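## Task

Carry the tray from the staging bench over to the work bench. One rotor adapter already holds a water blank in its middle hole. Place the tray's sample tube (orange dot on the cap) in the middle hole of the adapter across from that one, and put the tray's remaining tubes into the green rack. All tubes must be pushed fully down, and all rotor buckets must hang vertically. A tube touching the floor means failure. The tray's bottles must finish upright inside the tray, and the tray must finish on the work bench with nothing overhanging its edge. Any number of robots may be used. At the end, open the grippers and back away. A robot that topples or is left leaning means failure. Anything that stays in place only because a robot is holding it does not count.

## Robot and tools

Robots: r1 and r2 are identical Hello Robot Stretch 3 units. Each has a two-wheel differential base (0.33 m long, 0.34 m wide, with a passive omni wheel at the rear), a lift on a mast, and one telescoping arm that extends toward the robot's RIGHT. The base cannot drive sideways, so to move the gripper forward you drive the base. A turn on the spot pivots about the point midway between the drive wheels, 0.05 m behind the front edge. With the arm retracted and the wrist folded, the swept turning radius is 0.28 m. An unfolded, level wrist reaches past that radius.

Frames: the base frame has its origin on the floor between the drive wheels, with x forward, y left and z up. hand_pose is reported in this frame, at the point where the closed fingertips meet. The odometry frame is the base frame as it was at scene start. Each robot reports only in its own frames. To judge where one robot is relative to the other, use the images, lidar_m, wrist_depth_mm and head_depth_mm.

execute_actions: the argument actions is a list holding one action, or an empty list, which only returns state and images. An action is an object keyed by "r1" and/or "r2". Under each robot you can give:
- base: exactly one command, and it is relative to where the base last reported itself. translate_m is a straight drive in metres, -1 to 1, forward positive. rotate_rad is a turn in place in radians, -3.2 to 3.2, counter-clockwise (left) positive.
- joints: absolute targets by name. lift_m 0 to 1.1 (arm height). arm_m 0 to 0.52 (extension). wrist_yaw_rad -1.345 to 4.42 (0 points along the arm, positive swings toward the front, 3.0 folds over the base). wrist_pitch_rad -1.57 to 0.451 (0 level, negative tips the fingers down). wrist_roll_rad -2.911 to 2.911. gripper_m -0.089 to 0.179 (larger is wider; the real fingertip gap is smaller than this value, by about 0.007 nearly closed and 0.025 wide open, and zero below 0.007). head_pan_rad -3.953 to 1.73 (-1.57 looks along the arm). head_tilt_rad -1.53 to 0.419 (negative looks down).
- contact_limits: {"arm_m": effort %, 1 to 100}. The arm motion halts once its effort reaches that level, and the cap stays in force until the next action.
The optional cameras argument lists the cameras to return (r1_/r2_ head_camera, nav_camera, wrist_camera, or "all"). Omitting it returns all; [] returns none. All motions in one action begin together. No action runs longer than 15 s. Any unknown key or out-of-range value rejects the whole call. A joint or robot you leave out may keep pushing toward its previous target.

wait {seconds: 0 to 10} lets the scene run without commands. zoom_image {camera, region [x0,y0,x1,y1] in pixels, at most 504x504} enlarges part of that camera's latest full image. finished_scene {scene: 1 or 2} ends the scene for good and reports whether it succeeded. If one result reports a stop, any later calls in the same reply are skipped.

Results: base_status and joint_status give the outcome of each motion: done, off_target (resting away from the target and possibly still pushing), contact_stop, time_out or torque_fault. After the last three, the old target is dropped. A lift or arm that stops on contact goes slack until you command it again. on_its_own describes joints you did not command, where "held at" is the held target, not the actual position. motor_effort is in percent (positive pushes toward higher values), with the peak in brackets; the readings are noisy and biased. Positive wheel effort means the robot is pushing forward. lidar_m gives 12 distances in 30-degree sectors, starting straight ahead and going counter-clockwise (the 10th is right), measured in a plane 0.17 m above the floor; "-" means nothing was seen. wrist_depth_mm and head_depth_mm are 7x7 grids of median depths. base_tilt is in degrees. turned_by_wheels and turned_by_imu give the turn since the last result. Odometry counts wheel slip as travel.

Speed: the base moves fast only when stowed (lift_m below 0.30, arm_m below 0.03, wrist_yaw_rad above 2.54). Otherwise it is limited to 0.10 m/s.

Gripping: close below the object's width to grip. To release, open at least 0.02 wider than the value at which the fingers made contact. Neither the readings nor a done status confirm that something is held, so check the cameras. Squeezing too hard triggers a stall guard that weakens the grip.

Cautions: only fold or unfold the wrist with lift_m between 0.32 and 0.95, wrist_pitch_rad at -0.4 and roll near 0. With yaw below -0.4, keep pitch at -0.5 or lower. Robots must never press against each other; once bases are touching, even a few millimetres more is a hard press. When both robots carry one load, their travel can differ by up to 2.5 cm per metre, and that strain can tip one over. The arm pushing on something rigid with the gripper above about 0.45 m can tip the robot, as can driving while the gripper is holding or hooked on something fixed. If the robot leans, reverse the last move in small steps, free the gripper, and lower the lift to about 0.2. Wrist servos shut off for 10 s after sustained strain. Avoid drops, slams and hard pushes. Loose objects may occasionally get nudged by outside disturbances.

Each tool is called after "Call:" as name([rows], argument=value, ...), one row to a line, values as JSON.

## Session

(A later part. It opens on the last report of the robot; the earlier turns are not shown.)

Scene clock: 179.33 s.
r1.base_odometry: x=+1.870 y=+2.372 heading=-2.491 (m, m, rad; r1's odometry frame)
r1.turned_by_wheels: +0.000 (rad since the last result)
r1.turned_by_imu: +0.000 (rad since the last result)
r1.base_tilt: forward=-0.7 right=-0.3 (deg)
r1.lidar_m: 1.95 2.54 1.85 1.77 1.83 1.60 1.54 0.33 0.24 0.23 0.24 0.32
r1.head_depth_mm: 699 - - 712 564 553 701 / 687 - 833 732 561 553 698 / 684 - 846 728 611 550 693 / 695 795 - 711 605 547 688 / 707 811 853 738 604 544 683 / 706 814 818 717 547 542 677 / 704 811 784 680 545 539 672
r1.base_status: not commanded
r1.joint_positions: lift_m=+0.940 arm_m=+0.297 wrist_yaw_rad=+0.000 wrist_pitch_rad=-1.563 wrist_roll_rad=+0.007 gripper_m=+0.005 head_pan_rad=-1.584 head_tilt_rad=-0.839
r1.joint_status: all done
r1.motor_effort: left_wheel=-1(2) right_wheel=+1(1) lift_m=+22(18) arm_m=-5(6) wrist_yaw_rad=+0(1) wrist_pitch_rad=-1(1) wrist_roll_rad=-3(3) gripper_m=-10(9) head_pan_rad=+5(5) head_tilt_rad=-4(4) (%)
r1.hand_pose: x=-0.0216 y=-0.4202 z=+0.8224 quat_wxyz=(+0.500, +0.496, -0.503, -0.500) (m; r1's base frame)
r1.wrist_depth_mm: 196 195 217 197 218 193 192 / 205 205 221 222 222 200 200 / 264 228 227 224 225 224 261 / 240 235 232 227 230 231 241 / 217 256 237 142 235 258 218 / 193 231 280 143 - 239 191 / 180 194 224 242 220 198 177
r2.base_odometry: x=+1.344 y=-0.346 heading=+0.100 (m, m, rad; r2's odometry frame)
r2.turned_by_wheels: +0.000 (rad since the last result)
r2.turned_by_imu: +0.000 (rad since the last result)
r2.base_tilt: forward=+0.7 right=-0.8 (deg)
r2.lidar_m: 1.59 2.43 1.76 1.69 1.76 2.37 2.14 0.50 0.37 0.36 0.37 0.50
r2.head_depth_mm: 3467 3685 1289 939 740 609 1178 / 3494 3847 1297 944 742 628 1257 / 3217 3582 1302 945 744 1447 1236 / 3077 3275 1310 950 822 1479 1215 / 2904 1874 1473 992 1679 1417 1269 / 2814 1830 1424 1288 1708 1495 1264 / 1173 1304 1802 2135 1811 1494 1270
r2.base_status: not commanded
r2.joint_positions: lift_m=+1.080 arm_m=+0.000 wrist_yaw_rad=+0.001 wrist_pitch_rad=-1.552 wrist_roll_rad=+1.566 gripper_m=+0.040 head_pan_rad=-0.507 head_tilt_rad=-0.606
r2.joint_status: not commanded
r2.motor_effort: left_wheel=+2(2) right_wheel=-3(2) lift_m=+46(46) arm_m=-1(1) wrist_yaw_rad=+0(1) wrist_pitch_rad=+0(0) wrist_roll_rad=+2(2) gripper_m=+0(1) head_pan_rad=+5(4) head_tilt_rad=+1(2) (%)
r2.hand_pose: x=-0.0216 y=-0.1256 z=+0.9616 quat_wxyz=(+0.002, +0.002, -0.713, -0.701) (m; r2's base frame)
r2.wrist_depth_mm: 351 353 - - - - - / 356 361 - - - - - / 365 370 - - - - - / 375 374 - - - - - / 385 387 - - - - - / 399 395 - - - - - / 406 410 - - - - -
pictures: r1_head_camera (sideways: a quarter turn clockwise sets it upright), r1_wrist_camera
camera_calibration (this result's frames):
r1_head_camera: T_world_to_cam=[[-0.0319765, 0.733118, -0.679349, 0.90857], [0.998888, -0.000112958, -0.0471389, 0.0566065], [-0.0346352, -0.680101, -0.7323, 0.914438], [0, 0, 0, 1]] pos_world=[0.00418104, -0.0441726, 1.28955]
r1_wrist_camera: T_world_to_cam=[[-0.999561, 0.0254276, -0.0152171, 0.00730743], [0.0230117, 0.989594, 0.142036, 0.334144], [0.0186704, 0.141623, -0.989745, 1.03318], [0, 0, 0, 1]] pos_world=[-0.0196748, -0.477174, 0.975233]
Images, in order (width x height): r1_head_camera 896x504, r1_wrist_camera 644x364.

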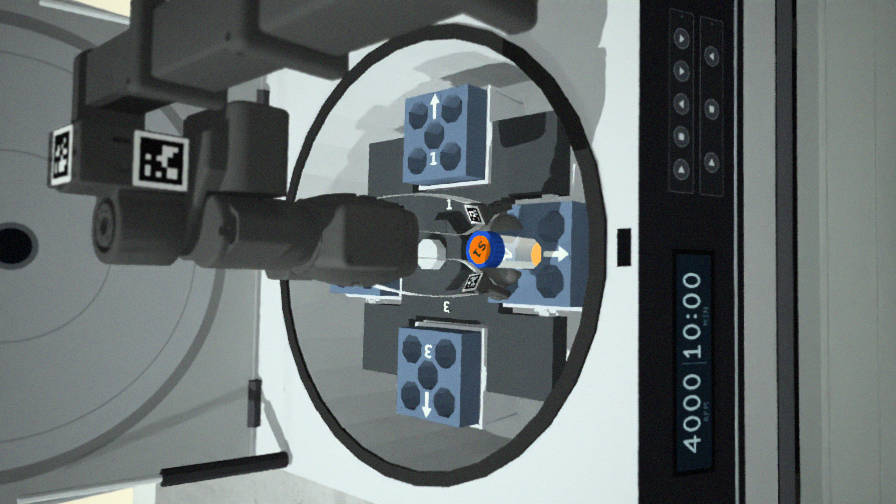

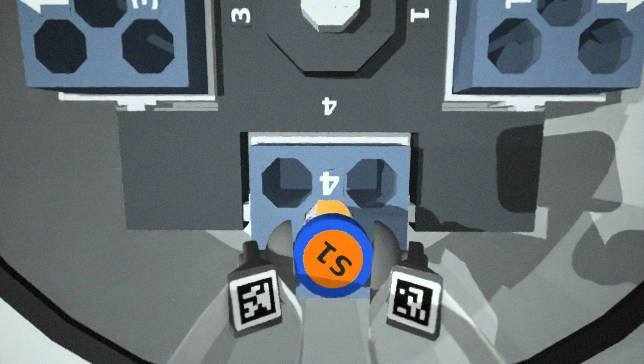

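Call:
execute_actions([
  {"r1":{"joints":{"lift_m":0.9}}},
], cameras=["r1_wrist_camera"])

Call:
execute_actions([
  {"r1":{"joints":{"gripper_m":0.058}}},
], cameras=[])

Call:
execute_actions([
  {"r1":{"joints":{"lift_m":0.96}}},
], cameras=["r1_wrist_camera","r1_head_camera"])

Call:
execute_actions([
  {"r1":{"joints":{"gripper_m":-0.01}}},
], cameras=[])

Call:
execute_actions([
  {"r1":{"joints":{"lift_m":0.895}}},
], cameras=["r1_wrist_camera","r1_head_camera"])

Scene clock: 184.13 s.
r1.base_odometry: x=+1.870 y=+2.372 heading=-2.491 (m, m, rad; r1's odometry frame)
r1.turned_by_wheels: +0.000 (rad since the last result)
r1.turned_by_imu: -0.002 (rad since the last result)
r1.base_tilt: forward=-0.8 right=-0.3 (deg)
r1.lidar_m: 1.95 2.54 1.84 1.77 1.83 1.61 1.54 0.33 0.24 0.23 0.24 0.32
r1.head_depth_mm: 714 2621 - - 550 557 708 / 710 - 819 734 561 554 704 / 710 - 865 725 609 551 697 / 710 787 - 705 605 548 694 / 707 814 849 717 575 545 688 / 706 812 824 715 547 541 678 / 704 811 785 686 545 539 673
r1.base_status: not commanded
r1.joint_positions: lift_m=+0.910 arm_m=+0.297 wrist_yaw_rad=+0.000 wrist_pitch_rad=-1.566 wrist_roll_rad=+0.006 gripper_m=+0.005 head_pan_rad=-1.584 head_tilt_rad=-0.840
r1.joint_status: lift_m contact_stop (moved -0.030 of -0.040)
r1.on_its_own: lift_m is slack since a contact_stop, until your next command for it (your +0.900 is given up)
r1.motor_effort: left_wheel=-1(3) right_wheel=+0(7) lift_m=+24(24) arm_m=-3(4) wrist_yaw_rad=+0(0) wrist_pitch_rad=+0(3) wrist_roll_rad=-3(3) gripper_m=-10(11) head_pan_rad=+5(5) head_tilt_rad=-4(5) (%)
r1.hand_pose: x=-0.0216 y=-0.4192 z=+0.7927 quat_wxyz=(+0.500, +0.497, -0.502, -0.501) (m; r1's base frame)
r1.wrist_depth_mm: 167 176 189 171 187 183 163 / 169 185 194 193 193 184 186 / 261 199 197 196 196 196 235 / 240 204 204 176 202 200 227 / 215 206 206 141 205 205 209 / 193 229 273 143 - 235 190 / 171 194 221 230 219 195 169
r2.base_odometry: x=+1.344 y=-0.346 heading=+0.100 (m, m, rad; r2's odometry frame)
r2.turned_by_wheels: +0.000 (rad since the last result)
r2.turned_by_imu: +0.000 (rad since the last result)
r2.base_tilt: forward=+0.6 right=-1.0 (deg)
r2.lidar_m: 1.59 2.43 1.76 1.69 1.75 2.38 2.14 0.50 0.37 0.36 0.37 0.50
r2.head_depth_mm: 3426 3656 1291 942 741 610 1178 / 3453 3827 1297 943 742 627 1256 / 3235 3593 1297 945 744 1449 1235 / 3094 3275 1309 950 823 1482 1211 / 2908 1877 1465 992 1677 1421 1262 / 2813 1829 1425 1294 1708 1484 1269 / 1174 1311 1803 2147 1821 1498 1267
r2.base_status: not commanded
r2.joint_positions: lift_m=+1.080 arm_m=+0.000 wrist_yaw_rad=+0.001 wrist_pitch_rad=-1.552 wrist_roll_rad=+1.566 gripper_m=+0.040 head_pan_rad=-0.507 head_tilt_rad=-0.606
r2.joint_status: not commanded
r2.motor_effort: left_wheel=+2(1) right_wheel=-3(3) lift_m=+46(45) arm_m=-1(1) wrist_yaw_rad=-1(1) wrist_pitch_rad=+0(0) wrist_roll_rad=+2(3) gripper_m=-1(0) head_pan_rad=+5(5) head_tilt_rad=+2(2) (%)
r2.hand_pose: x=-0.0216 y=-0.1256 z=+0.9616 quat_wxyz=(+0.002, +0.002, -0.713, -0.701) (m; r2's base frame)
r2.wrist_depth_mm: 350 349 - - - - - / 358 358 - - - - - / 368 366 - - - - - / 376 380 - - - - - / 388 381 - - - - - / 399 394 - - - - - / 409 405 - - - - -
pictures: r1_wrist_camera
camera_calibration (this result's frames):
r1_wrist_camera: T_world_to_cam=[[-0.999587, 0.0244431, -0.0151395, 0.00635549], [0.0219944, 0.989201, 0.144904, 0.334947], [0.0185179, 0.144511, -0.98933, 1.00449], [0, 0, 0, 1]] pos_world=[-0.0196151, -0.476645, 0.945331]
Images, in order (width x height): r1_wrist_camera 644x364.

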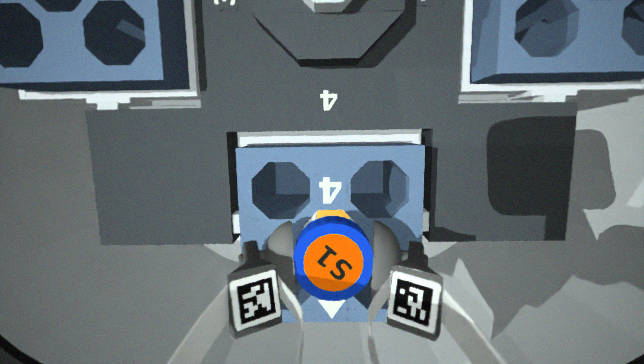

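not run: a stop came earlier in this reply.

not run: a stop came earlier in this reply.

not run: a stop came earlier in this reply.

not run: a stop came earlier in this reply.

Call:
execute_actions([
  {"r1":{"joints":{"gripper_m":0.058,"lift_m":0.915}}},
], cameras=[])

Call:
execute_actions([
  {"r1":{"joints":{"lift_m":0.96}}},
], cameras=["r1_wrist_camera","r1_head_camera"])

Call:
execute_actions([
  {"r1":{"joints":{"gripper_m":-0.01}}},
], cameras=[])

Call:
execute_actions([
  {"r1":{"joints":{"lift_m":0.90}}},
], cameras=["r1_wrist_camera","r1_head_camera"])

Scene clock: 187.33 s.
r1.base_odometry: x=+1.870 y=+2.372 heading=-2.491 (m, m, rad; r1's odometry frame)
r1.turned_by_wheels: +0.000 (rad since the last result)
r1.turned_by_imu: +0.000 (rad since the last result)
r1.base_tilt: forward=-0.7 right=-0.3 (deg)
r1.lidar_m: 1.95 2.54 1.84 1.77 1.83 1.61 1.54 0.33 0.24 0.23 0.24 0.32
r1.head_depth_mm: 713 2667 - 752 550 555 707 / 704 - 823 736 560 554 703 / 697 - 863 725 608 551 695 / 709 804 - 709 604 547 692 / 708 812 852 723 547 544 685 / 705 808 822 715 548 542 679 / 706 812 783 686 545 540 673
r1.base_status: not commanded
r1.joint_positions: lift_m=+0.915 arm_m=+0.297 wrist_yaw_rad=+0.000 wrist_pitch_rad=-1.566 wrist_roll_rad=+0.006 gripper_m=+0.058 head_pan_rad=-1.584 head_tilt_rad=-0.840
r1.joint_status: all done
r1.motor_effort: left_wheel=-2(1) right_wheel=+1(1) lift_m=+27(25) arm_m=-1(2) wrist_yaw_rad=+0(0) wrist_pitch_rad=+0(0) wrist_roll_rad=-2(2) gripper_m=+1(79) head_pan_rad=+5(5) head_tilt_rad=-4(3) (%)
r1.hand_pose: x=-0.0216 y=-0.4192 z=+0.7972 quat_wxyz=(+0.500, +0.497, -0.502, -0.501) (m; r1's base frame)
r1.wrist_depth_mm: 171 177 195 174 192 184 167 / 181 184 198 197 195 198 184 / 262 206 203 201 200 199 244 / 242 207 205 180 205 204 228 / 217 211 211 154 208 209 209 / 192 230 - 189 - 235 190 / 169 192 217 231 218 195 167
r2.base_odometry: x=+1.344 y=-0.346 heading=+0.100 (m, m, rad; r2's odometry frame)
r2.turned_by_wheels: +0.000 (rad since the last result)
r2.turned_by_imu: +0.000 (rad since the last result)
r2.base_tilt: forward=+0.7 right=-0.9 (deg)
r2.lidar_m: 1.59 2.44 1.76 1.69 1.75 2.37 2.14 0.50 0.37 0.36 0.37 0.50
r2.head_depth_mm: 3420 3675 1287 942 740 610 1178 / 3461 3794 1294 943 744 628 1259 / 3221 3591 1304 948 744 1447 1237 / 3126 3277 1309 950 823 1487 1210 / 2867 1877 1469 993 1670 1420 1262 / 2832 1827 1420 1294 1709 1494 1266 / 1171 1307 1802 2139 1815 1498 1266
r2.base_status: not commanded
r2.joint_positions: lift_m=+1.080 arm_m=+0.000 wrist_yaw_rad=+0.001 wrist_pitch_rad=-1.552 wrist_roll_rad=+1.566 gripper_m=+0.040 head_pan_rad=-0.507 head_tilt_rad=-0.606
r2.joint_status: not commanded
r2.motor_effort: left_wheel=+2(2) right_wheel=-3(2) lift_m=+46(45) arm_m=-1(1) wrist_yaw_rad=+0(0) wrist_pitch_rad=+0(0) wrist_roll_rad=+2(2) gripper_m=+0(1) head_pan_rad=+5(5) head_tilt_rad=+1(2) (%)
r2.hand_pose: x=-0.0216 y=-0.1256 z=+0.9616 quat_wxyz=(+0.002, +0.002, -0.713, -0.701) (m; r2's base frame)
r2.wrist_depth_mm: 347 352 - - - - - / 358 357 - - - - - / 364 369 - - - - - / 377 379 - - - - - / 385 388 - - - - - / 401 399 - - - - - / 413 406 - - - - -
pictures: none
No camera images: the call's "cameras" was empty. Leave "cameras" out to get every camera's image.

Scene clock: 188.57 s.
r1.base_odometry: x=+1.870 y=+2.372 heading=-2.491 (m, m, rad; r1's odometry frame)
r1.turned_by_wheels: +0.000 (rad since the last result)
r1.turned_by_imu: +0.000 (rad since the last result)
r1.base_tilt: forward=-0.7 right=-0.3 (deg)
r1.lidar_m: 1.94 2.54 1.84 1.77 1.82 1.60 1.54 0.33 0.24 0.23 0.24 0.32
r1.head_depth_mm: 686 - 791 699 563 556 710 / 685 827 835 735 560 553 704 / - - 859 727 611 550 697 / 694 796 - 710 605 548 692 / 708 814 853 730 604 544 686 / 704 815 821 714 547 541 678 / 704 811 782 686 545 539 672
r1.base_status: not commanded
r1.joint_positions: lift_m=+0.960 arm_m=+0.297 wrist_yaw_rad=+0.000 wrist_pitch_rad=-1.566 wrist_roll_rad=+0.006 gripper_m=+0.058 head_pan_rad=-1.584 head_tilt_rad=-0.840
r1.joint_status: all done
r1.motor_effort: left_wheel=-1(0) right_wheel=+0(1) lift_m=+26(28) arm_m=-3(3) wrist_yaw_rad=+0(0) wrist_pitch_rad=+0(0) wrist_roll_rad=-2(2) gripper_m=+1(1) head_pan_rad=+5(5) head_tilt_rad=-4(3) (%)
r1.hand_pose: x=-0.0216 y=-0.4192 z=+0.8422 quat_wxyz=(+0.500, +0.497, -0.502, -0.501) (m; r1's base frame)
r1.wrist_depth_mm: 213 215 235 214 234 211 214 / 247 218 240 239 243 224 237 / 263 251 247 244 244 247 257 / 241 270 252 226 248 251 241 / 216 264 333 227 267 273 215 / 199 229 - 285 - 234 196 / 206 204 216 241 224 200 200
r2.base_odometry: x=+1.344 y=-0.346 heading=+0.100 (m, m, rad; r2's odometry frame)
r2.turned_by_wheels: +0.000 (rad since the last result)
r2.turned_by_imu: +0.000 (rad since the last result)
r2.base_tilt: forward=+0.8 right=-1.0 (deg)
r2.lidar_m: 1.59 2.43 1.76 1.69 1.74 2.38 2.13 0.50 0.37 0.36 0.37 0.50
r2.head_depth_mm: 3424 3662 1293 940 740 610 1181 / 3453 3821 1291 945 744 628 1254 / 3272 3598 1305 948 743 1448 1232 / 3096 3286 1311 951 823 1486 1211 / 2882 1883 1462 994 1678 1418 1268 / 2831 1825 1422 1294 1715 1487 1262 / 1170 1314 1800 2143 1819 1496 1272
r2.base_status: not commanded
r2.joint_positions: lift_m=+1.080 arm_m=+0.000 wrist_yaw_rad=+0.001 wrist_pitch_rad=-1.552 wrist_roll_rad=+1.566 gripper_m=+0.040 head_pan_rad=-0.507 head_tilt_rad=-0.606
r2.joint_status: not commanded
r2.motor_effort: left_wheel=+1(1) right_wheel=-2(3) lift_m=+46(45) arm_m=-1(1) wrist_yaw_rad=+0(0) wrist_pitch_rad=+0(0) wrist_roll_rad=+2(2) gripper_m=+0(1) head_pan_rad=+4(4) head_tilt_rad=+2(2) (%)
r2.hand_pose: x=-0.0216 y=-0.1256 z=+0.9616 quat_wxyz=(+0.002, +0.002, -0.713, -0.701) (m; r2's base frame)
r2.wrist_depth_mm: 343 346 - - - - - / 356 360 - - - - - / 364 369 - - - - - / 375 379 - - - - - / 391 384 - - - - - / 399 393 - - - - - / 410 404 - - - - -
pictures: r1_head_camera (sideways: a quarter turn clockwise sets it upright), r1_wrist_camera
camera_calibration (this result's frames):
r1_head_camera: T_world_to_cam=[[-0.0322477, 0.733779, -0.678622, 0.907624], [0.998889, 0.000315069, -0.047126, 0.0565895], [-0.0343662, -0.679388, -0.732974, 0.915313], [0, 0, 0, 1]] pos_world=[0.00419805, -0.0441611, 1.2895]
r1_wrist_camera: T_world_to_cam=[[-0.999586, 0.0244544, -0.0151421, 0.00711355], [0.0220072, 0.989216, 0.1448, 0.327886], [0.0185198, 0.144407, -0.989345, 1.05349], [0, 0, 0, 1]] pos_world=[-0.0196157, -0.476656, 0.994894]
Images, in order (width x height): r1_head_camera 896x504, r1_wrist_camera 644x364.

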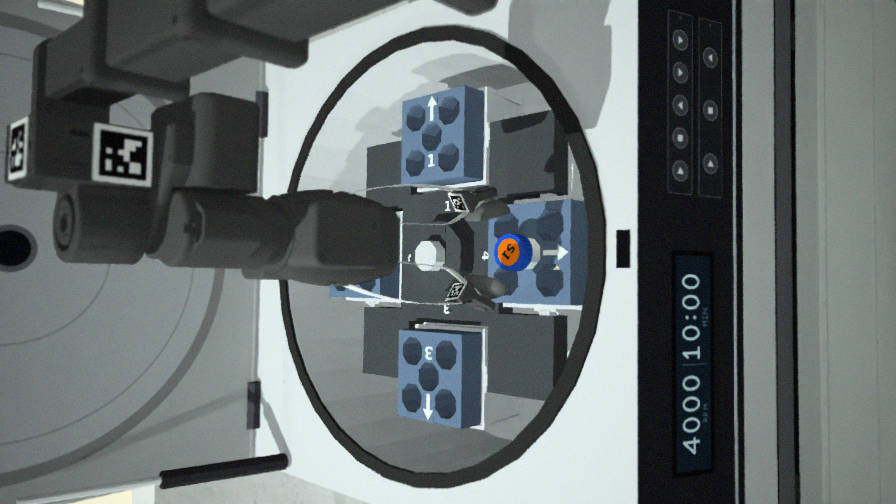

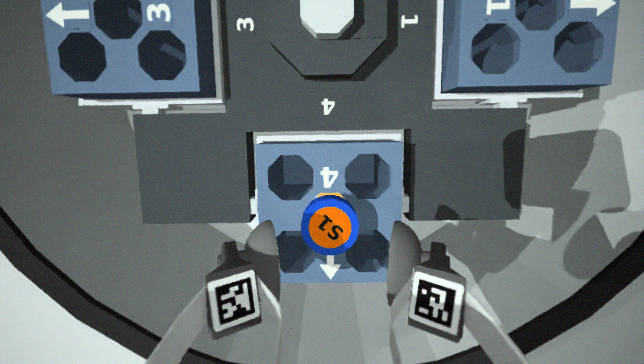

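Scene clock: 189.73 s.
r1.base_odometry: x=+1.870 y=+2.372 heading=-2.491 (m, m, rad; r1's odometry frame)
r1.turned_by_wheels: +0.000 (rad since the last result)
r1.turned_by_imu: +0.000 (rad since the last result)
r1.base_tilt: forward=-0.7 right=-0.3 (deg)
r1.lidar_m: 1.95 2.55 1.84 1.77 1.83 1.60 1.54 0.33 0.24 0.23 0.24 0.32
r1.head_depth_mm: 688 - 791 698 563 555 707 / 684 829 835 737 560 553 700 / - - 859 726 611 549 699 / 695 798 - 718 606 547 691 / 705 814 848 719 604 545 686 / 705 812 821 715 546 542 677 / 704 807 784 686 545 538 672
r1.base_status: not commanded
r1.joint_positions: lift_m=+0.960 arm_m=+0.297 wrist_yaw_rad=+0.000 wrist_pitch_rad=-1.566 wrist_roll_rad=+0.006 gripper_m=-0.010 head_pan_rad=-1.584 head_tilt_rad=-0.840
r1.joint_status: all done
r1.motor_effort: left_wheel=+1(0) right_wheel=+0(1) lift_m=+26(27) arm_m=-2(3) wrist_yaw_rad=+0(0) wrist_pitch_rad=+0(0) wrist_roll_rad=-2(2) gripper_m=-4(81) head_pan_rad=+4(5) head_tilt_rad=-5(4) (%)
r1.hand_pose: x=-0.0216 y=-0.4192 z=+0.8422 quat_wxyz=(+0.500, +0.497, -0.502, -0.501) (m; r1's base frame)
r1.wrist_depth_mm: 212 215 236 217 232 210 214 / 245 218 242 238 239 224 235 / 265 251 245 245 245 245 258 / 240 272 253 226 249 248 238 / 218 262 337 228 321 272 216 / 197 231 279 - 284 238 195 / 206 202 223 230 224 201 201
r2.base_odometry: x=+1.344 y=-0.346 heading=+0.100 (m, m, rad; r2's odometry frame)
r2.turned_by_wheels: +0.000 (rad since the last result)
r2.turned_by_imu: +0.000 (rad since the last result)
r2.base_tilt: forward=+0.7 right=-0.8 (deg)
r2.lidar_m: 1.59 2.43 1.76 1.69 1.75 2.37 2.14 0.50 0.37 0.36 0.37 0.50
r2.head_depth_mm: 3472 3656 1292 938 742 610 1182 / 3442 3878 1297 942 742 627 1256 / 3282 3559 1299 945 744 1451 1235 / 3091 3288 1305 952 825 1487 1214 / 2829 1885 1474 990 1679 1422 1266 / 2781 1830 1428 1292 1709 1493 1273 / 1169 1304 1794 2149 1823 1496 1269
r2.base_status: not commanded
r2.joint_positions: lift_m=+1.080 arm_m=+0.000 wrist_yaw_rad=+0.001 wrist_pitch_rad=-1.552 wrist_roll_rad=+1.566 gripper_m=+0.040 head_pan_rad=-0.507 head_tilt_rad=-0.606
r2.joint_status: not commanded
r2.motor_effort: left_wheel=+1(1) right_wheel=-2(3) lift_m=+46(45) arm_m=-1(1) wrist_yaw_rad=+0(0) wrist_pitch_rad=+0(0) wrist_roll_rad=+2(2) gripper_m=+0(1) head_pan_rad=+5(5) head_tilt_rad=+2(1) (%)
r2.hand_pose: x=-0.0216 y=-0.1256 z=+0.9616 quat_wxyz=(+0.002, +0.002, -0.713, -0.701) (m; r2's base frame)
r2.wrist_depth_mm: 347 348 - - - - - / 353 355 - - - - - / 364 371 - - - - - / 379 377 - - - - - / 388 391 - - - - - / 393 401 - - - - - / 407 406 - - - - -
pictures: none
No camera images: the call's "cameras" was empty. Leave "cameras" out to get every camera's image.

Scene clock: 192.33 s.
r1.base_odometry: x=+1.870 y=+2.372 heading=-2.491 (m, m, rad; r1's odometry frame)
r1.turned_by_wheels: +0.000 (rad since the last result)
r1.turned_by_imu: -0.017 (rad since the last result)
r1.base_tilt: forward=-0.8 right=-0.3 (deg)
r1.lidar_m: 1.95 2.59 1.85 1.77 1.81 1.61 1.54 0.34 0.24 0.23 0.24 0.32
r1.head_depth_mm: 702 - - 672 562 561 729 / 690 - 817 767 560 558 720 / 688 - 838 726 555 553 709 / 698 798 - 712 602 548 699 / 707 813 845 718 607 545 687 / 705 810 832 703 546 541 676 / 703 789 779 727 545 536 667
r1.base_status: not commanded
r1.joint_positions: lift_m=+0.939 arm_m=+0.297 wrist_yaw_rad=+0.000 wrist_pitch_rad=-1.566 wrist_roll_rad=+0.006 gripper_m=-0.010 head_pan_rad=-1.583 head_tilt_rad=-0.842
r1.joint_status: lift_m contact_stop (moved -0.021 of -0.060)
r1.on_its_own: lift_m is slack since a contact_stop, until your next command for it (your +0.900 is given up)
r1.motor_effort: left_wheel=+0(5) right_wheel=-1(8) lift_m=+24(25) arm_m=-2(4) wrist_yaw_rad=+0(0) wrist_pitch_rad=-1(1) wrist_roll_rad=-2(2) gripper_m=-3(6) head_pan_rad=+4(5) head_tilt_rad=-3(5) (%)
r1.hand_pose: x=-0.0216 y=-0.4192 z=+0.8213 quat_wxyz=(+0.500, +0.497, -0.502, -0.501) (m; r1's base frame)
r1.wrist_depth_mm: 197 193 216 197 215 191 191 / 204 200 222 220 221 220 241 / 255 230 227 224 223 224 243 / 252 234 230 203 228 230 226 / 228 247 236 193 275 266 204 / 202 242 289 - 273 226 179 / 181 198 227 230 218 190 177
r2.base_odometry: x=+1.344 y=-0.346 heading=+0.100 (m, m, rad; r2's odometry frame)
r2.turned_by_wheels: +0.000 (rad since the last result)
r2.turned_by_imu: +0.000 (rad since the last result)
r2.base_tilt: forward=+0.7 right=-0.8 (deg)
r2.lidar_m: 1.59 2.43 1.77 1.69 1.75 2.37 2.14 0.50 0.37 0.36 0.37 0.50
r2.head_depth_mm: 3401 3688 1287 941 741 609 1179 / 3473 3822 1289 943 743 628 1258 / 3249 3574 1305 948 744 1447 1235 / 3057 3243 1304 948 821 1490 1210 / 2901 1873 1470 990 1679 1413 1264 / 2812 1830 1417 1293 1706 1495 1269 / 1172 1309 1809 2159 1820 1496 1271
r2.base_status: not commanded
r2.joint_positions: lift_m=+1.080 arm_m=+0.000 wrist_yaw_rad=+0.001 wrist_pitch_rad=-1.552 wrist_roll_rad=+1.566 gripper_m=+0.040 head_pan_rad=-0.507 head_tilt_rad=-0.606
r2.joint_status: not commanded
r2.motor_effort: left_wheel=+1(1) right_wheel=-3(2) lift_m=+46(46) arm_m=-1(1) wrist_yaw_rad=+1(0) wrist_pitch_rad=+0(0) wrist_roll_rad=+2(2) gripper_m=-1(1) head_pan_rad=+5(5) head_tilt_rad=+2(2) (%)
r2.hand_pose: x=-0.0216 y=-0.1256 z=+0.9616 quat_wxyz=(+0.002, +0.002, -0.713, -0.701) (m; r2's base frame)
r2.wrist_depth_mm: 347 352 - - - - - / 355 362 - - - - - / 364 365 - - - - - / 376 378 - - - - - / 382 386 - - - - - / 396 396 - - - - - / 411 408 - - - - -
pictures: r1_head_camera (sideways: a quarter turn clockwise sets it upright), r1_wrist_camera
camera_calibration (this result's frames):
r1_head_camera: T_world_to_cam=[[-0.0325392, 0.734628, -0.67769, 0.906411], [0.998889, 0.00078624, -0.0471092, 0.0565677], [-0.0340749, -0.67847, -0.733838, 0.916434], [0, 0, 0, 1]] pos_world=[0.00421643, -0.0441461, 1.28944]
r1_wrist_camera: T_world_to_cam=[[-0.999586, 0.02445, -0.0151396, 0.00679009], [0.0220013, 0.989201, 0.144902, 0.33073], [0.0185189, 0.144509, -0.98933, 1.03279], [0, 0, 0, 1]] pos_world=[-0.0196155, -0.476573, 0.973954]
Images, in order (width x height): r1_head_camera 896x504, r1_wrist_camera 644x364.

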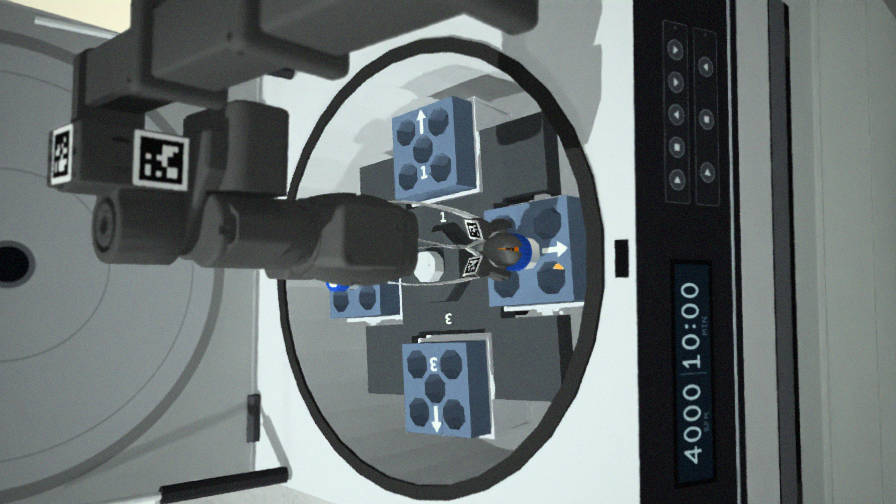

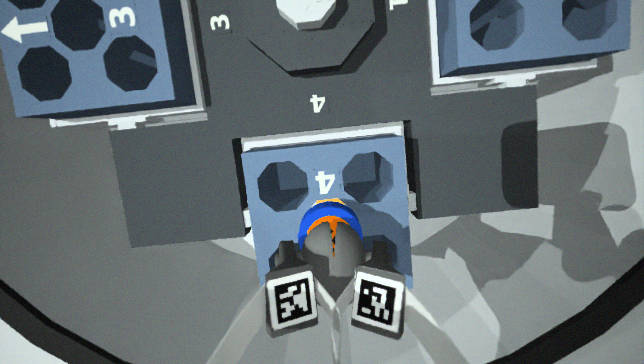

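Call:
execute_actions([
  {"r1":{"joints":{"lift_m":1.08}}},
], cameras=["r1_wrist_camera","r1_head_camera"])

Call:
execute_actions([
  {"r1":{"joints":{"gripper_m":0.056,"arm_m":0.364,"wrist_roll_rad":1.57},"base":{"rotate_rad":0.017}}},
], cameras=[])

Call:
execute_actions([
  {"r1":{"base":{"translate_m":0.7}}},
], cameras=[])

Call:
execute_actions([
  {"r1":{"base":{"translate_m":0.667},"joints":{"head_tilt_rad":-0.74,"head_pan_rad":-1.2}}},
], cameras=["r1_wrist_camera","r1_head_camera"])

Scene clock: 195.90 s.
r1.base_odometry: x=+1.870 y=+2.372 heading=-2.491 (m, m, rad; r1's odometry frame)
r1.turned_by_wheels: +0.000 (rad since the last result)
r1.turned_by_imu: +0.000 (rad since the last result)
r1.base_tilt: forward=-0.7 right=-0.3 (deg)
r1.lidar_m: 1.95 2.59 1.86 1.77 1.82 1.61 1.54 0.34 0.24 0.23 0.24 0.32
r1.head_depth_mm: 719 2605 2135 677 562 561 728 / 723 821 832 769 559 557 720 / 713 824 859 726 552 553 709 / 696 - 860 709 604 551 698 / 706 813 845 720 606 545 688 / 706 813 831 703 547 541 677 / 705 789 779 727 546 537 668
r1.base_status: not commanded
r1.joint_positions: lift_m=+1.080 arm_m=+0.297 wrist_yaw_rad=+0.000 wrist_pitch_rad=-1.566 wrist_roll_rad=+0.006 gripper_m=-0.010 head_pan_rad=-1.583 head_tilt_rad=-0.842
r1.joint_status: all done
r1.motor_effort: left_wheel=-1(0) right_wheel=-1(1) lift_m=+26(30) arm_m=-1(2) wrist_yaw_rad=+0(0) wrist_pitch_rad=+0(0) wrist_roll_rad=-2(3) gripper_m=-4(4) head_pan_rad=+4(4) head_tilt_rad=-3(3) (%)
r1.hand_pose: x=-0.0216 y=-0.4192 z=+0.9622 quat_wxyz=(+0.500, +0.497, -0.502, -0.501) (m; r1's base frame)
r1.wrist_depth_mm: 294 354 347 331 346 336 289 / 304 343 350 334 352 354 294 / 305 369 370 361 362 371 302 / 313 345 380 345 370 321 306 / 326 320 388 383 364 313 317 / 331 326 325 - 324 323 324 / - - - - - - -
r2.base_odometry: x=+1.344 y=-0.346 heading=+0.100 (m, m, rad; r2's odometry frame)
r2.turned_by_wheels: +0.000 (rad since the last result)
r2.turned_by_imu: +0.000 (rad since the last result)
r2.base_tilt: forward=+0.7 right=-0.8 (deg)
r2.lidar_m: 1.59 2.43 1.76 1.69 1.76 2.38 2.14 0.50 0.37 0.36 0.37 0.50
r2.head_depth_mm: 3434 3648 1290 942 741 610 1183 / 3451 3861 1291 944 741 628 1253 / 3305 3567 1302 947 744 1443 1233 / 3113 3275 1304 949 822 1490 1211 / 2894 1923 1468 990 1680 1414 1267 / 2797 1831 1425 1291 1711 1495 1266 / 1169 1304 1806 2147 1814 1496 1269
r2.base_status: not commanded
r2.joint_positions: lift_m=+1.080 arm_m=+0.000 wrist_yaw_rad=+0.001 wrist_pitch_rad=-1.552 wrist_roll_rad=+1.566 gripper_m=+0.040 head_pan_rad=-0.507 head_tilt_rad=-0.606
r2.joint_status: not commanded
r2.motor_effort: left_wheel=+2(1) right_wheel=-3(2) lift_m=+45(45) arm_m=-1(1) wrist_yaw_rad=-1(1) wrist_pitch_rad=+0(0) wrist_roll_rad=+2(2) gripper_m=+0(1) head_pan_rad=+5(4) head_tilt_rad=+1(1) (%)
r2.hand_pose: x=-0.0216 y=-0.1256 z=+0.9616 quat_wxyz=(+0.002, +0.002, -0.713, -0.701) (m; r2's base frame)
r2.wrist_depth_mm: 343 349 - - - - - / 354 360 - - - - - / 368 369 - - - - - / 375 377 - - - - - / 386 388 - - - - - / 394 394 - - - - - / 410 406 - - - - -
pictures: r1_head_camera (sideways: a quarter turn clockwise sets it upright), r1_wrist_camera
camera_calibration (this result's frames):
r1_head_camera: T_world_to_cam=[[-0.0325392, 0.734628, -0.67769, 0.906411], [0.998889, 0.000786237, -0.0471093, 0.0565677], [-0.0340749, -0.67847, -0.733838, 0.916434], [0, 0, 0, 1]] pos_world=[0.00421643, -0.0441461, 1.28944]
r1_wrist_camera: T_world_to_cam=[[-0.999586, 0.0244547, -0.0151425, 0.00892966], [0.0220078, 0.989219, 0.144781, 0.310462], [0.0185199, 0.144388, -0.989348, 1.17221], [0, 0, 0, 1]] pos_world=[-0.0196157, -0.476585, 1.1149]
Images, in order (width x height): r1_head_camera 896x504, r1_wrist_camera 644x364.

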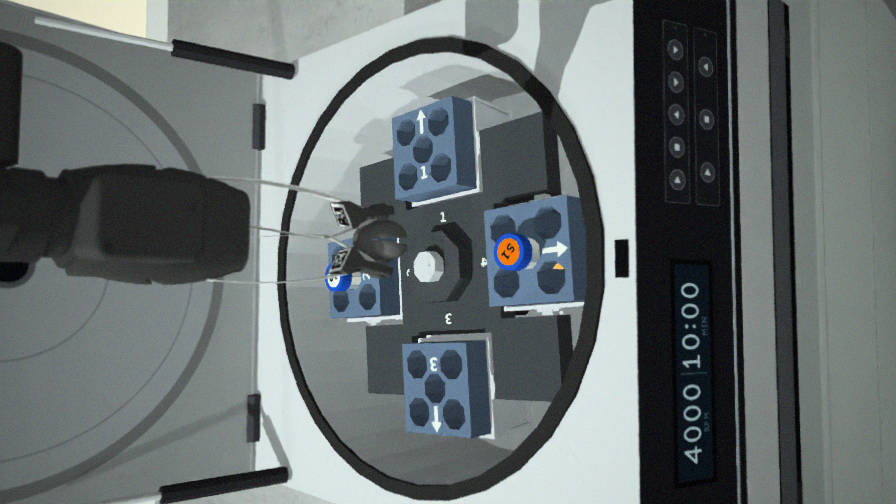

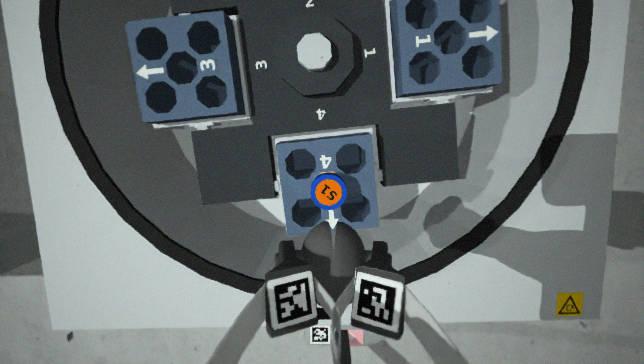

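Scene clock: 197.57 s.
r1.base_odometry: x=+1.870 y=+2.372 heading=-2.474 (m, m, rad; r1's odometry frame)
r1.turned_by_wheels: +0.017 (rad since the last result)
r1.turned_by_imu: +0.017 (rad since the last result)
r1.base_tilt: forward=-0.7 right=-0.3 (deg)
r1.lidar_m: 1.95 2.54 1.84 1.77 1.83 1.60 1.54 0.33 0.24 0.23 0.24 0.32
r1.head_depth_mm: 713 857 1998 687 563 556 712 / 686 817 833 750 559 553 706 / 692 820 859 726 612 552 701 / - 834 837 712 600 549 696 / 707 812 851 716 621 545 689 / 707 812 819 704 545 542 684 / 705 810 781 689 545 540 676
r1.base_status: done
r1.joint_positions: lift_m=+1.080 arm_m=+0.364 wrist_yaw_rad=+0.000 wrist_pitch_rad=-1.564 wrist_roll_rad=+1.562 gripper_m=+0.056 head_pan_rad=-1.583 head_tilt_rad=-0.842
r1.joint_status: all done
r1.motor_effort: left_wheel=-2(4) right_wheel=+1(2) lift_m=+27(26) arm_m=+5(4) wrist_yaw_rad=+0(0) wrist_pitch_rad=-1(1) wrist_roll_rad=+4(4) gripper_m=+1(80) head_pan_rad=+4(4) head_tilt_rad=-2(3) (%)
r1.hand_pose: x=-0.0215 y=-0.4858 z=+0.9622 quat_wxyz=(+0.003, +0.003, -0.709, -0.705) (m; r1's base frame)
r1.wrist_depth_mm: 291 352 361 409 317 288 - / 318 362 346 352 364 294 - / 352 367 364 365 394 297 - / 352 346 364 369 346 311 - / 348 356 382 375 383 319 - / 335 399 - 390 - 322 - / 334 379 410 416 364 331 -
r2.base_odometry: x=+1.344 y=-0.346 heading=+0.100 (m, m, rad; r2's odometry frame)
r2.turned_by_wheels: +0.000 (rad since the last result)
r2.turned_by_imu: +0.000 (rad since the last result)
r2.base_tilt: forward=+0.7 right=-0.7 (deg)
r2.lidar_m: 1.59 2.43 1.76 1.69 1.75 2.37 2.14 0.50 0.37 0.36 0.37 0.50
r2.head_depth_mm: 3438 3719 1286 943 740 610 1178 / 3430 3830 1294 941 744 628 1260 / 3292 3546 1302 948 746 1444 1233 / 3143 3278 1303 950 822 1480 1212 / 2903 1878 1471 989 1675 1420 1264 / 2810 1838 1419 1292 1712 1496 1271 / 1167 1307 1798 2166 1824 1503 1275
r2.base_status: not commanded
r2.joint_positions: lift_m=+1.080 arm_m=+0.000 wrist_yaw_rad=+0.001 wrist_pitch_rad=-1.552 wrist_roll_rad=+1.566 gripper_m=+0.040 head_pan_rad=-0.507 head_tilt_rad=-0.606
r2.joint_status: not commanded
r2.motor_effort: left_wheel=+2(1) right_wheel=-2(3) lift_m=+45(45) arm_m=-1(1) wrist_yaw_rad=+0(0) wrist_pitch_rad=+0(0) wrist_roll_rad=+2(2) gripper_m=+0(0) head_pan_rad=+5(5) head_tilt_rad=+2(2) (%)
r2.hand_pose: x=-0.0216 y=-0.1256 z=+0.9616 quat_wxyz=(+0.002, +0.002, -0.713, -0.701) (m; r2's base frame)
r2.wrist_depth_mm: 348 348 - - - - - / 353 358 - - - - - / 367 369 - - - - - / 380 380 - - - - - / 385 389 - - - - - / 399 396 - - - - - / 409 409 - - - - -
pictures: none
No camera images: the call's "cameras" was empty. Leave "cameras" out to get every camera's image.

Scene clock: 205.63 s.
r1.base_odometry: x=+1.321 y=+1.938 heading=-2.474 (m, m, rad; r1's odometry frame)
r1.turned_by_wheels: +0.000 (rad since the last result)
r1.turned_by_imu: +0.002 (rad since the last result)
r1.base_tilt: forward=-0.7 right=-0.2 (deg)
r1.lidar_m: 1.26 2.55 1.85 1.78 1.84 2.33 0.91 0.41 0.29 0.90 0.93 1.26
r1.head_depth_mm: 2649 2815 2213 1049 866 533 913 / 2590 2770 1988 725 614 530 1103 / 2600 2756 879 720 609 528 1093 / - 2636 857 717 607 526 1144 / 2653 2707 865 709 602 523 1143 / 2657 2704 860 706 599 522 1135 / 2668 2652 852 699 596 519 1132
r1.base_status: done
r1.joint_positions: lift_m=+1.080 arm_m=+0.364 wrist_yaw_rad=+0.000 wrist_pitch_rad=-1.564 wrist_roll_rad=+1.562 gripper_m=+0.056 head_pan_rad=-1.583 head_tilt_rad=-0.842
r1.joint_status: not commanded
r1.motor_effort: left_wheel=-1(1) right_wheel=+0(6) lift_m=+26(26) arm_m=+5(6) wrist_yaw_rad=+0(0) wrist_pitch_rad=-1(1) wrist_roll_rad=+4(4) gripper_m=+1(1) head_pan_rad=+4(4) head_tilt_rad=-3(3) (%)
r1.hand_pose: x=-0.0215 y=-0.4858 z=+0.9622 quat_wxyz=(+0.003, +0.003, -0.709, -0.705) (m; r1's base frame)
r1.wrist_depth_mm: 337 334 330 330 328 330 329 / 341 343 339 341 339 340 - / 349 349 347 348 347 348 342 / 360 358 357 354 352 350 - / 366 368 366 365 362 361 - / 375 376 - 366 - 371 - / 386 383 385 376 386 375 -
r2.base_odometry: x=+1.344 y=-0.346 heading=+0.100 (m, m, rad; r2's odometry frame)
r2.turned_by_wheels: +0.000 (rad since the last result)
r2.turned_by_imu: +0.000 (rad since the last result)
r2.base_tilt: forward=+0.7 right=-0.9 (deg)
r2.lidar_m: 1.59 2.44 1.76 1.69 1.75 2.38 2.14 0.50 0.37 0.36 0.37 0.50
r2.head_depth_mm: 3431 3662 1289 940 740 610 1178 / 1033 3823 1292 943 745 628 1255 / 3248 3580 1299 948 744 1443 1233 / 3126 3299 1304 951 818 1487 1216 / 2960 1946 1476 990 1675 1418 1269 / 2787 1830 1421 1288 1705 1493 1266 / 1172 1306 1799 2147 1813 1497 1275
r2.base_status: not commanded
r2.joint_positions: lift_m=+1.080 arm_m=+0.000 wrist_yaw_rad=+0.001 wrist_pitch_rad=-1.552 wrist_roll_rad=+1.566 gripper_m=+0.040 head_pan_rad=-0.507 head_tilt_rad=-0.606
r2.joint_status: not commanded
r2.motor_effort: left_wheel=+2(2) right_wheel=-2(2) lift_m=+46(45) arm_m=-1(1) wrist_yaw_rad=+0(0) wrist_pitch_rad=+0(0) wrist_roll_rad=+2(2) gripper_m=+0(0) head_pan_rad=+5(5) head_tilt_rad=+2(1) (%)
r2.hand_pose: x=-0.0216 y=-0.1256 z=+0.9616 quat_wxyz=(+0.002, +0.002, -0.713, -0.701) (m; r2's base frame)
r2.wrist_depth_mm: 348 352 - - - - - / 356 356 - - - - - / 366 370 - - - - - / 380 378 - - - - - / 384 383 - - - - - / 396 403 - - - - - / 412 407 - - - - -
pictures: none
No camera images: the call's "cameras" was empty. Leave "cameras" out to get every camera's image.

Scene clock: 213.37 s.
r1.base_odometry: x=+0.797 y=+1.526 heading=-2.475 (m, m, rad; r1's odometry frame)
r1.turned_by_wheels: +0.000 (rad since the last result)
r1.turned_by_imu: +0.002 (rad since the last result)
r1.base_tilt: forward=-0.8 right=-0.3 (deg)
r1.lidar_m: 2.35 2.55 1.86 1.78 1.85 2.51 1.03 0.86 0.93 0.89 0.92 0.61
r1.head_depth_mm: 2494 2747 2598 758 614 560 471 / 2525 2852 2562 760 607 546 478 / 2609 2929 1032 801 474 469 485 / 2718 3025 1023 799 655 522 501 / 2847 3096 1011 776 652 553 1116 / 2938 3181 1003 765 647 550 1131 / 3081 3305 992 780 644 548 1162
r1.base_status: done
r1.joint_positions: lift_m=+1.080 arm_m=+0.364 wrist_yaw_rad=+0.000 wrist_pitch_rad=-1.564 wrist_roll_rad=+1.562 gripper_m=+0.056 head_pan_rad=-1.207 head_tilt_rad=-0.745
r1.joint_status: all done
r1.motor_effort: left_wheel=-2(1) right_wheel=+0(5) lift_m=+26(26) arm_m=+5(6) wrist_yaw_rad=+0(1) wrist_pitch_rad=+0(1) wrist_roll_rad=+4(4) gripper_m=+1(1) head_pan_rad=+6(41) head_tilt_rad=+2(12) (%)
r1.hand_pose: x=-0.0215 y=-0.4858 z=+0.9622 quat_wxyz=(+0.003, +0.003, -0.709, -0.705) (m; r1's base frame)
r1.wrist_depth_mm: 332 199 326 275 326 328 325 / 343 237 335 279 333 331 336 / 351 342 347 285 344 340 300 / 364 353 355 350 346 348 - / 368 354 362 303 362 326 - / 371 370 - 301 - 248 - / 380 386 380 313 384 230 209
r2.base_odometry: x=+1.344 y=-0.346 heading=+0.100 (m, m, rad; r2's odometry frame)
r2.turned_by_wheels: +0.000 (rad since the last result)
r2.turned_by_imu: +0.000 (rad since the last result)
r2.base_tilt: forward=+0.7 right=-0.8 (deg)
r2.lidar_m: 1.59 2.44 1.76 1.69 1.75 2.37 2.14 0.50 0.37 0.36 0.37 0.50
r2.head_depth_mm: 3443 3665 1287 942 741 611 1178 / 3534 - 1299 944 740 628 1258 / 3270 3588 1298 949 744 1445 1237 / 3111 3281 1305 948 821 1485 1211 / 2955 1924 1470 988 1685 1419 1262 / 2829 1832 1423 1292 1716 1491 1268 / 1169 1305 1807 2147 1823 1498 1274
r2.base_status: not commanded
r2.joint_positions: lift_m=+1.080 arm_m=+0.000 wrist_yaw_rad=+0.001 wrist_pitch_rad=-1.552 wrist_roll_rad=+1.566 gripper_m=+0.040 head_pan_rad=-0.507 head_tilt_rad=-0.606
r2.joint_status: not commanded
r2.motor_effort: left_wheel=+1(2) right_wheel=-3(2) lift_m=+45(46) arm_m=-1(1) wrist_yaw_rad=+0(0) wrist_pitch_rad=+0(0) wrist_roll_rad=+2(2) gripper_m=+0(0) head_pan_rad=+4(4) head_tilt_rad=+2(2) (%)
r2.hand_pose: x=-0.0216 y=-0.1256 z=+0.9616 quat_wxyz=(+0.002, +0.002, -0.713, -0.701) (m; r2's base frame)
r2.wrist_depth_mm: 346 352 - - - - - / 352 357 - - - - - / 365 370 - - - - - / 376 379 - - - - - / 386 387 - - - - - / 399 395 - - - - - / 406 414 - - - - -
pictures: r1_head_camera (sideways: a quarter turn clockwise sets it upright), r1_wrist_camera
camera_calibration (this result's frames):
r1_head_camera: T_world_to_cam=[[-0.275485, 0.6068, -0.745588, 0.996379], [0.930449, 0.363241, -0.0481634, 0.0583636], [0.241603, -0.707, -0.664665, 0.824785], [0, 0, 0, 1]] pos_world=[0.0209128, -0.0426797, 1.2939]
r1_wrist_camera: T_world_to_cam=[[0.00924773, 0.999728, -0.0214123, 0.512168], [0.988971, -0.00597862, 0.147987, -0.0893593], [0.147819, -0.0225447, -0.988757, 1.10291], [0, 0, 0, 1]] pos_world=[-0.0793934, -0.487698, 1.1147]
Images, in order (width x height): r1_head_camera 896x504, r1_wrist_camera 644x364.

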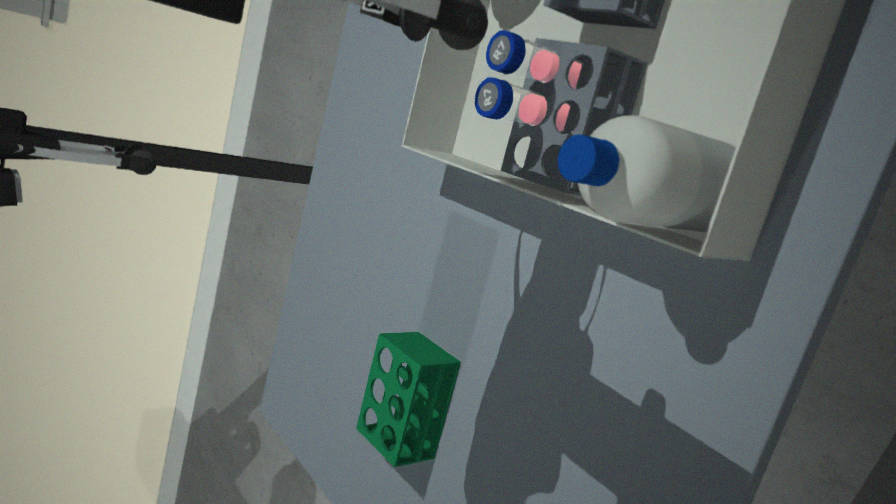

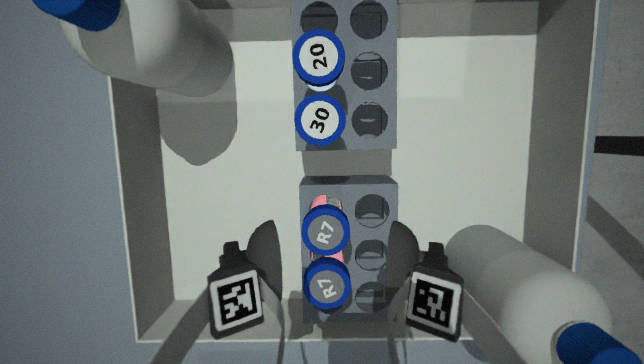

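Call:
execute_actions([
  {"r1":{"base":{"translate_m":0.01},"joints":{"arm_m":0.369,"lift_m":1.02,"head_pan_rad":-1.577}}},
], cameras=["r1_wrist_camera","r1_head_camera"])

Scene clock: 216.93 s.
r1.base_odometry: x=+0.789 y=+1.520 heading=-2.475 (m, m, rad; r1's odometry frame)
r1.turned_by_wheels: +0.000 (rad since the last result)
r1.turned_by_imu: +0.000 (rad since the last result)
r1.base_tilt: forward=-0.8 right=-0.3 (deg)
r1.lidar_m: 2.34 2.56 1.86 1.78 1.85 2.51 1.04 0.87 0.93 0.89 0.92 0.61
r1.head_depth_mm: - 2993 1050 816 618 551 508 / - 2936 1001 695 625 559 506 / - 2990 991 760 631 555 503 / 2592 - 977 754 613 518 502 / 2587 2865 1010 753 449 477 499 / 2558 2855 999 786 631 528 497 / 2566 2892 994 783 643 546 495
r1.base_status: done
r1.joint_positions: lift_m=+1.020 arm_m=+0.369 wrist_yaw_rad=+0.000 wrist_pitch_rad=-1.564 wrist_roll_rad=+1.562 gripper_m=+0.056 head_pan_rad=-1.570 head_tilt_rad=-0.745
r1.joint_status: all done
r1.motor_effort: left_wheel=-1(2) right_wheel=+1(4) lift_m=+22(24) arm_m=+5(5) wrist_yaw_rad=+0(0) wrist_pitch_rad=-1(1) wrist_roll_rad=+4(4) gripper_m=+0(0) head_pan_rad=-5(41) head_tilt_rad=+2(2) (%)
r1.hand_pose: x=-0.0215 y=-0.4908 z=+0.9024 quat_wxyz=(+0.003, +0.003, -0.709, -0.705) (m; r1's base frame)
r1.wrist_depth_mm: 154 179 273 160 270 272 262 / 233 262 279 164 274 278 260 / 291 285 284 227 283 281 267 / 300 290 294 288 289 289 266 / 305 294 299 175 295 296 264 / 311 295 - 183 - 243 196 / 321 269 271 216 258 229 172
r2.base_odometry: x=+1.344 y=-0.346 heading=+0.100 (m, m, rad; r2's odometry frame)
r2.turned_by_wheels: +0.000 (rad since the last result)
r2.turned_by_imu: +0.000 (rad since the last result)
r2.base_tilt: forward=+0.7 right=-0.8 (deg)
r2.lidar_m: 1.59 2.43 1.76 1.69 1.75 2.37 2.14 0.50 0.37 0.36 0.37 0.50
r2.head_depth_mm: 3422 3682 1292 940 739 610 1179 / 3491 - 1296 944 743 629 1258 / 3298 3578 1299 948 745 1446 1232 / 3126 3263 1306 950 822 1482 1207 / 2951 1934 1471 991 1676 1419 1270 / 2809 1830 1420 1291 1707 1487 1273 / 1170 1304 1800 2132 1812 1497 1268
r2.base_status: not commanded
r2.joint_positions: lift_m=+1.080 arm_m=+0.000 wrist_yaw_rad=+0.001 wrist_pitch_rad=-1.552 wrist_roll_rad=+1.566 gripper_m=+0.040 head_pan_rad=-0.507 head_tilt_rad=-0.606
r2.joint_status: not commanded
r2.motor_effort: left_wheel=+1(1) right_wheel=-2(2) lift_m=+45(45) arm_m=-1(1) wrist_yaw_rad=+0(1) wrist_pitch_rad=+0(0) wrist_roll_rad=+2(3) gripper_m=+0(0) head_pan_rad=+4(5) head_tilt_rad=+2(2) (%)
r2.hand_pose: x=-0.0216 y=-0.1256 z=+0.9616 quat_wxyz=(+0.002, +0.002, -0.713, -0.701) (m; r2's base frame)
r2.wrist_depth_mm: 346 351 - - - - - / 355 357 - - - - - / 370 366 - - - - - / 374 377 - - - - - / 387 386 - - - - - / 401 400 - - - - - / 404 409 - - - - -
pictures: r1_head_camera (sideways: a quarter turn clockwise sets it upright), r1_wrist_camera
camera_calibration (this result's frames):
r1_head_camera: T_world_to_cam=[[-0.0422599, 0.665036, -0.745615, 0.994991], [0.998795, 0.00946922, -0.0481638, 0.0579472], [-0.0249703, -0.746751, -0.664635, 0.826373], [0, 0, 0, 1]] pos_world=[0.00480566, -0.0451589, 1.29391]
r1_wrist_camera: T_world_to_cam=[[0.00939927, 0.999722, -0.0216173, 0.516126], [0.98897, -0.00609817, 0.147989, -0.0806032], [0.147817, -0.0227698, -0.988753, 1.04357], [0, 0, 0, 1]] pos_world=[-0.0793938, -0.492712, 1.05492]
Images, in order (width x height): r1_head_camera 896x504, r1_wrist_camera 644x364.

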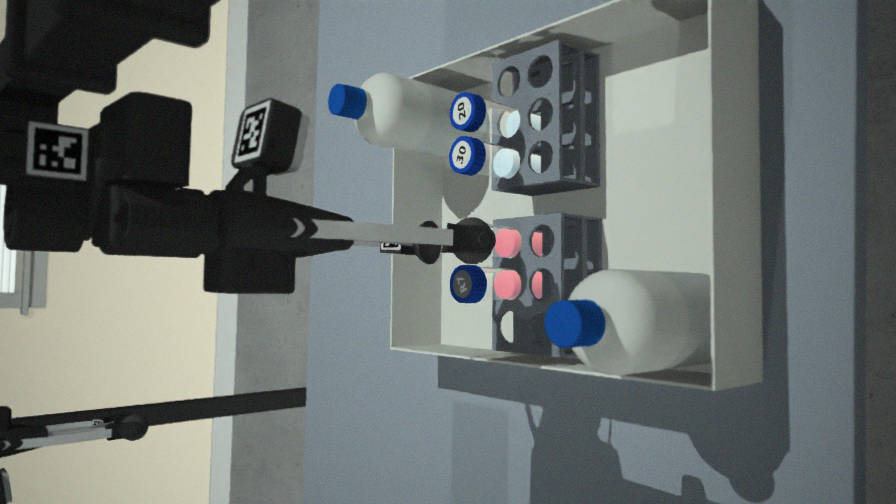

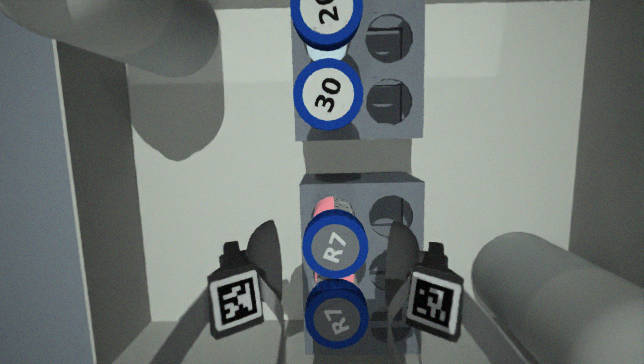

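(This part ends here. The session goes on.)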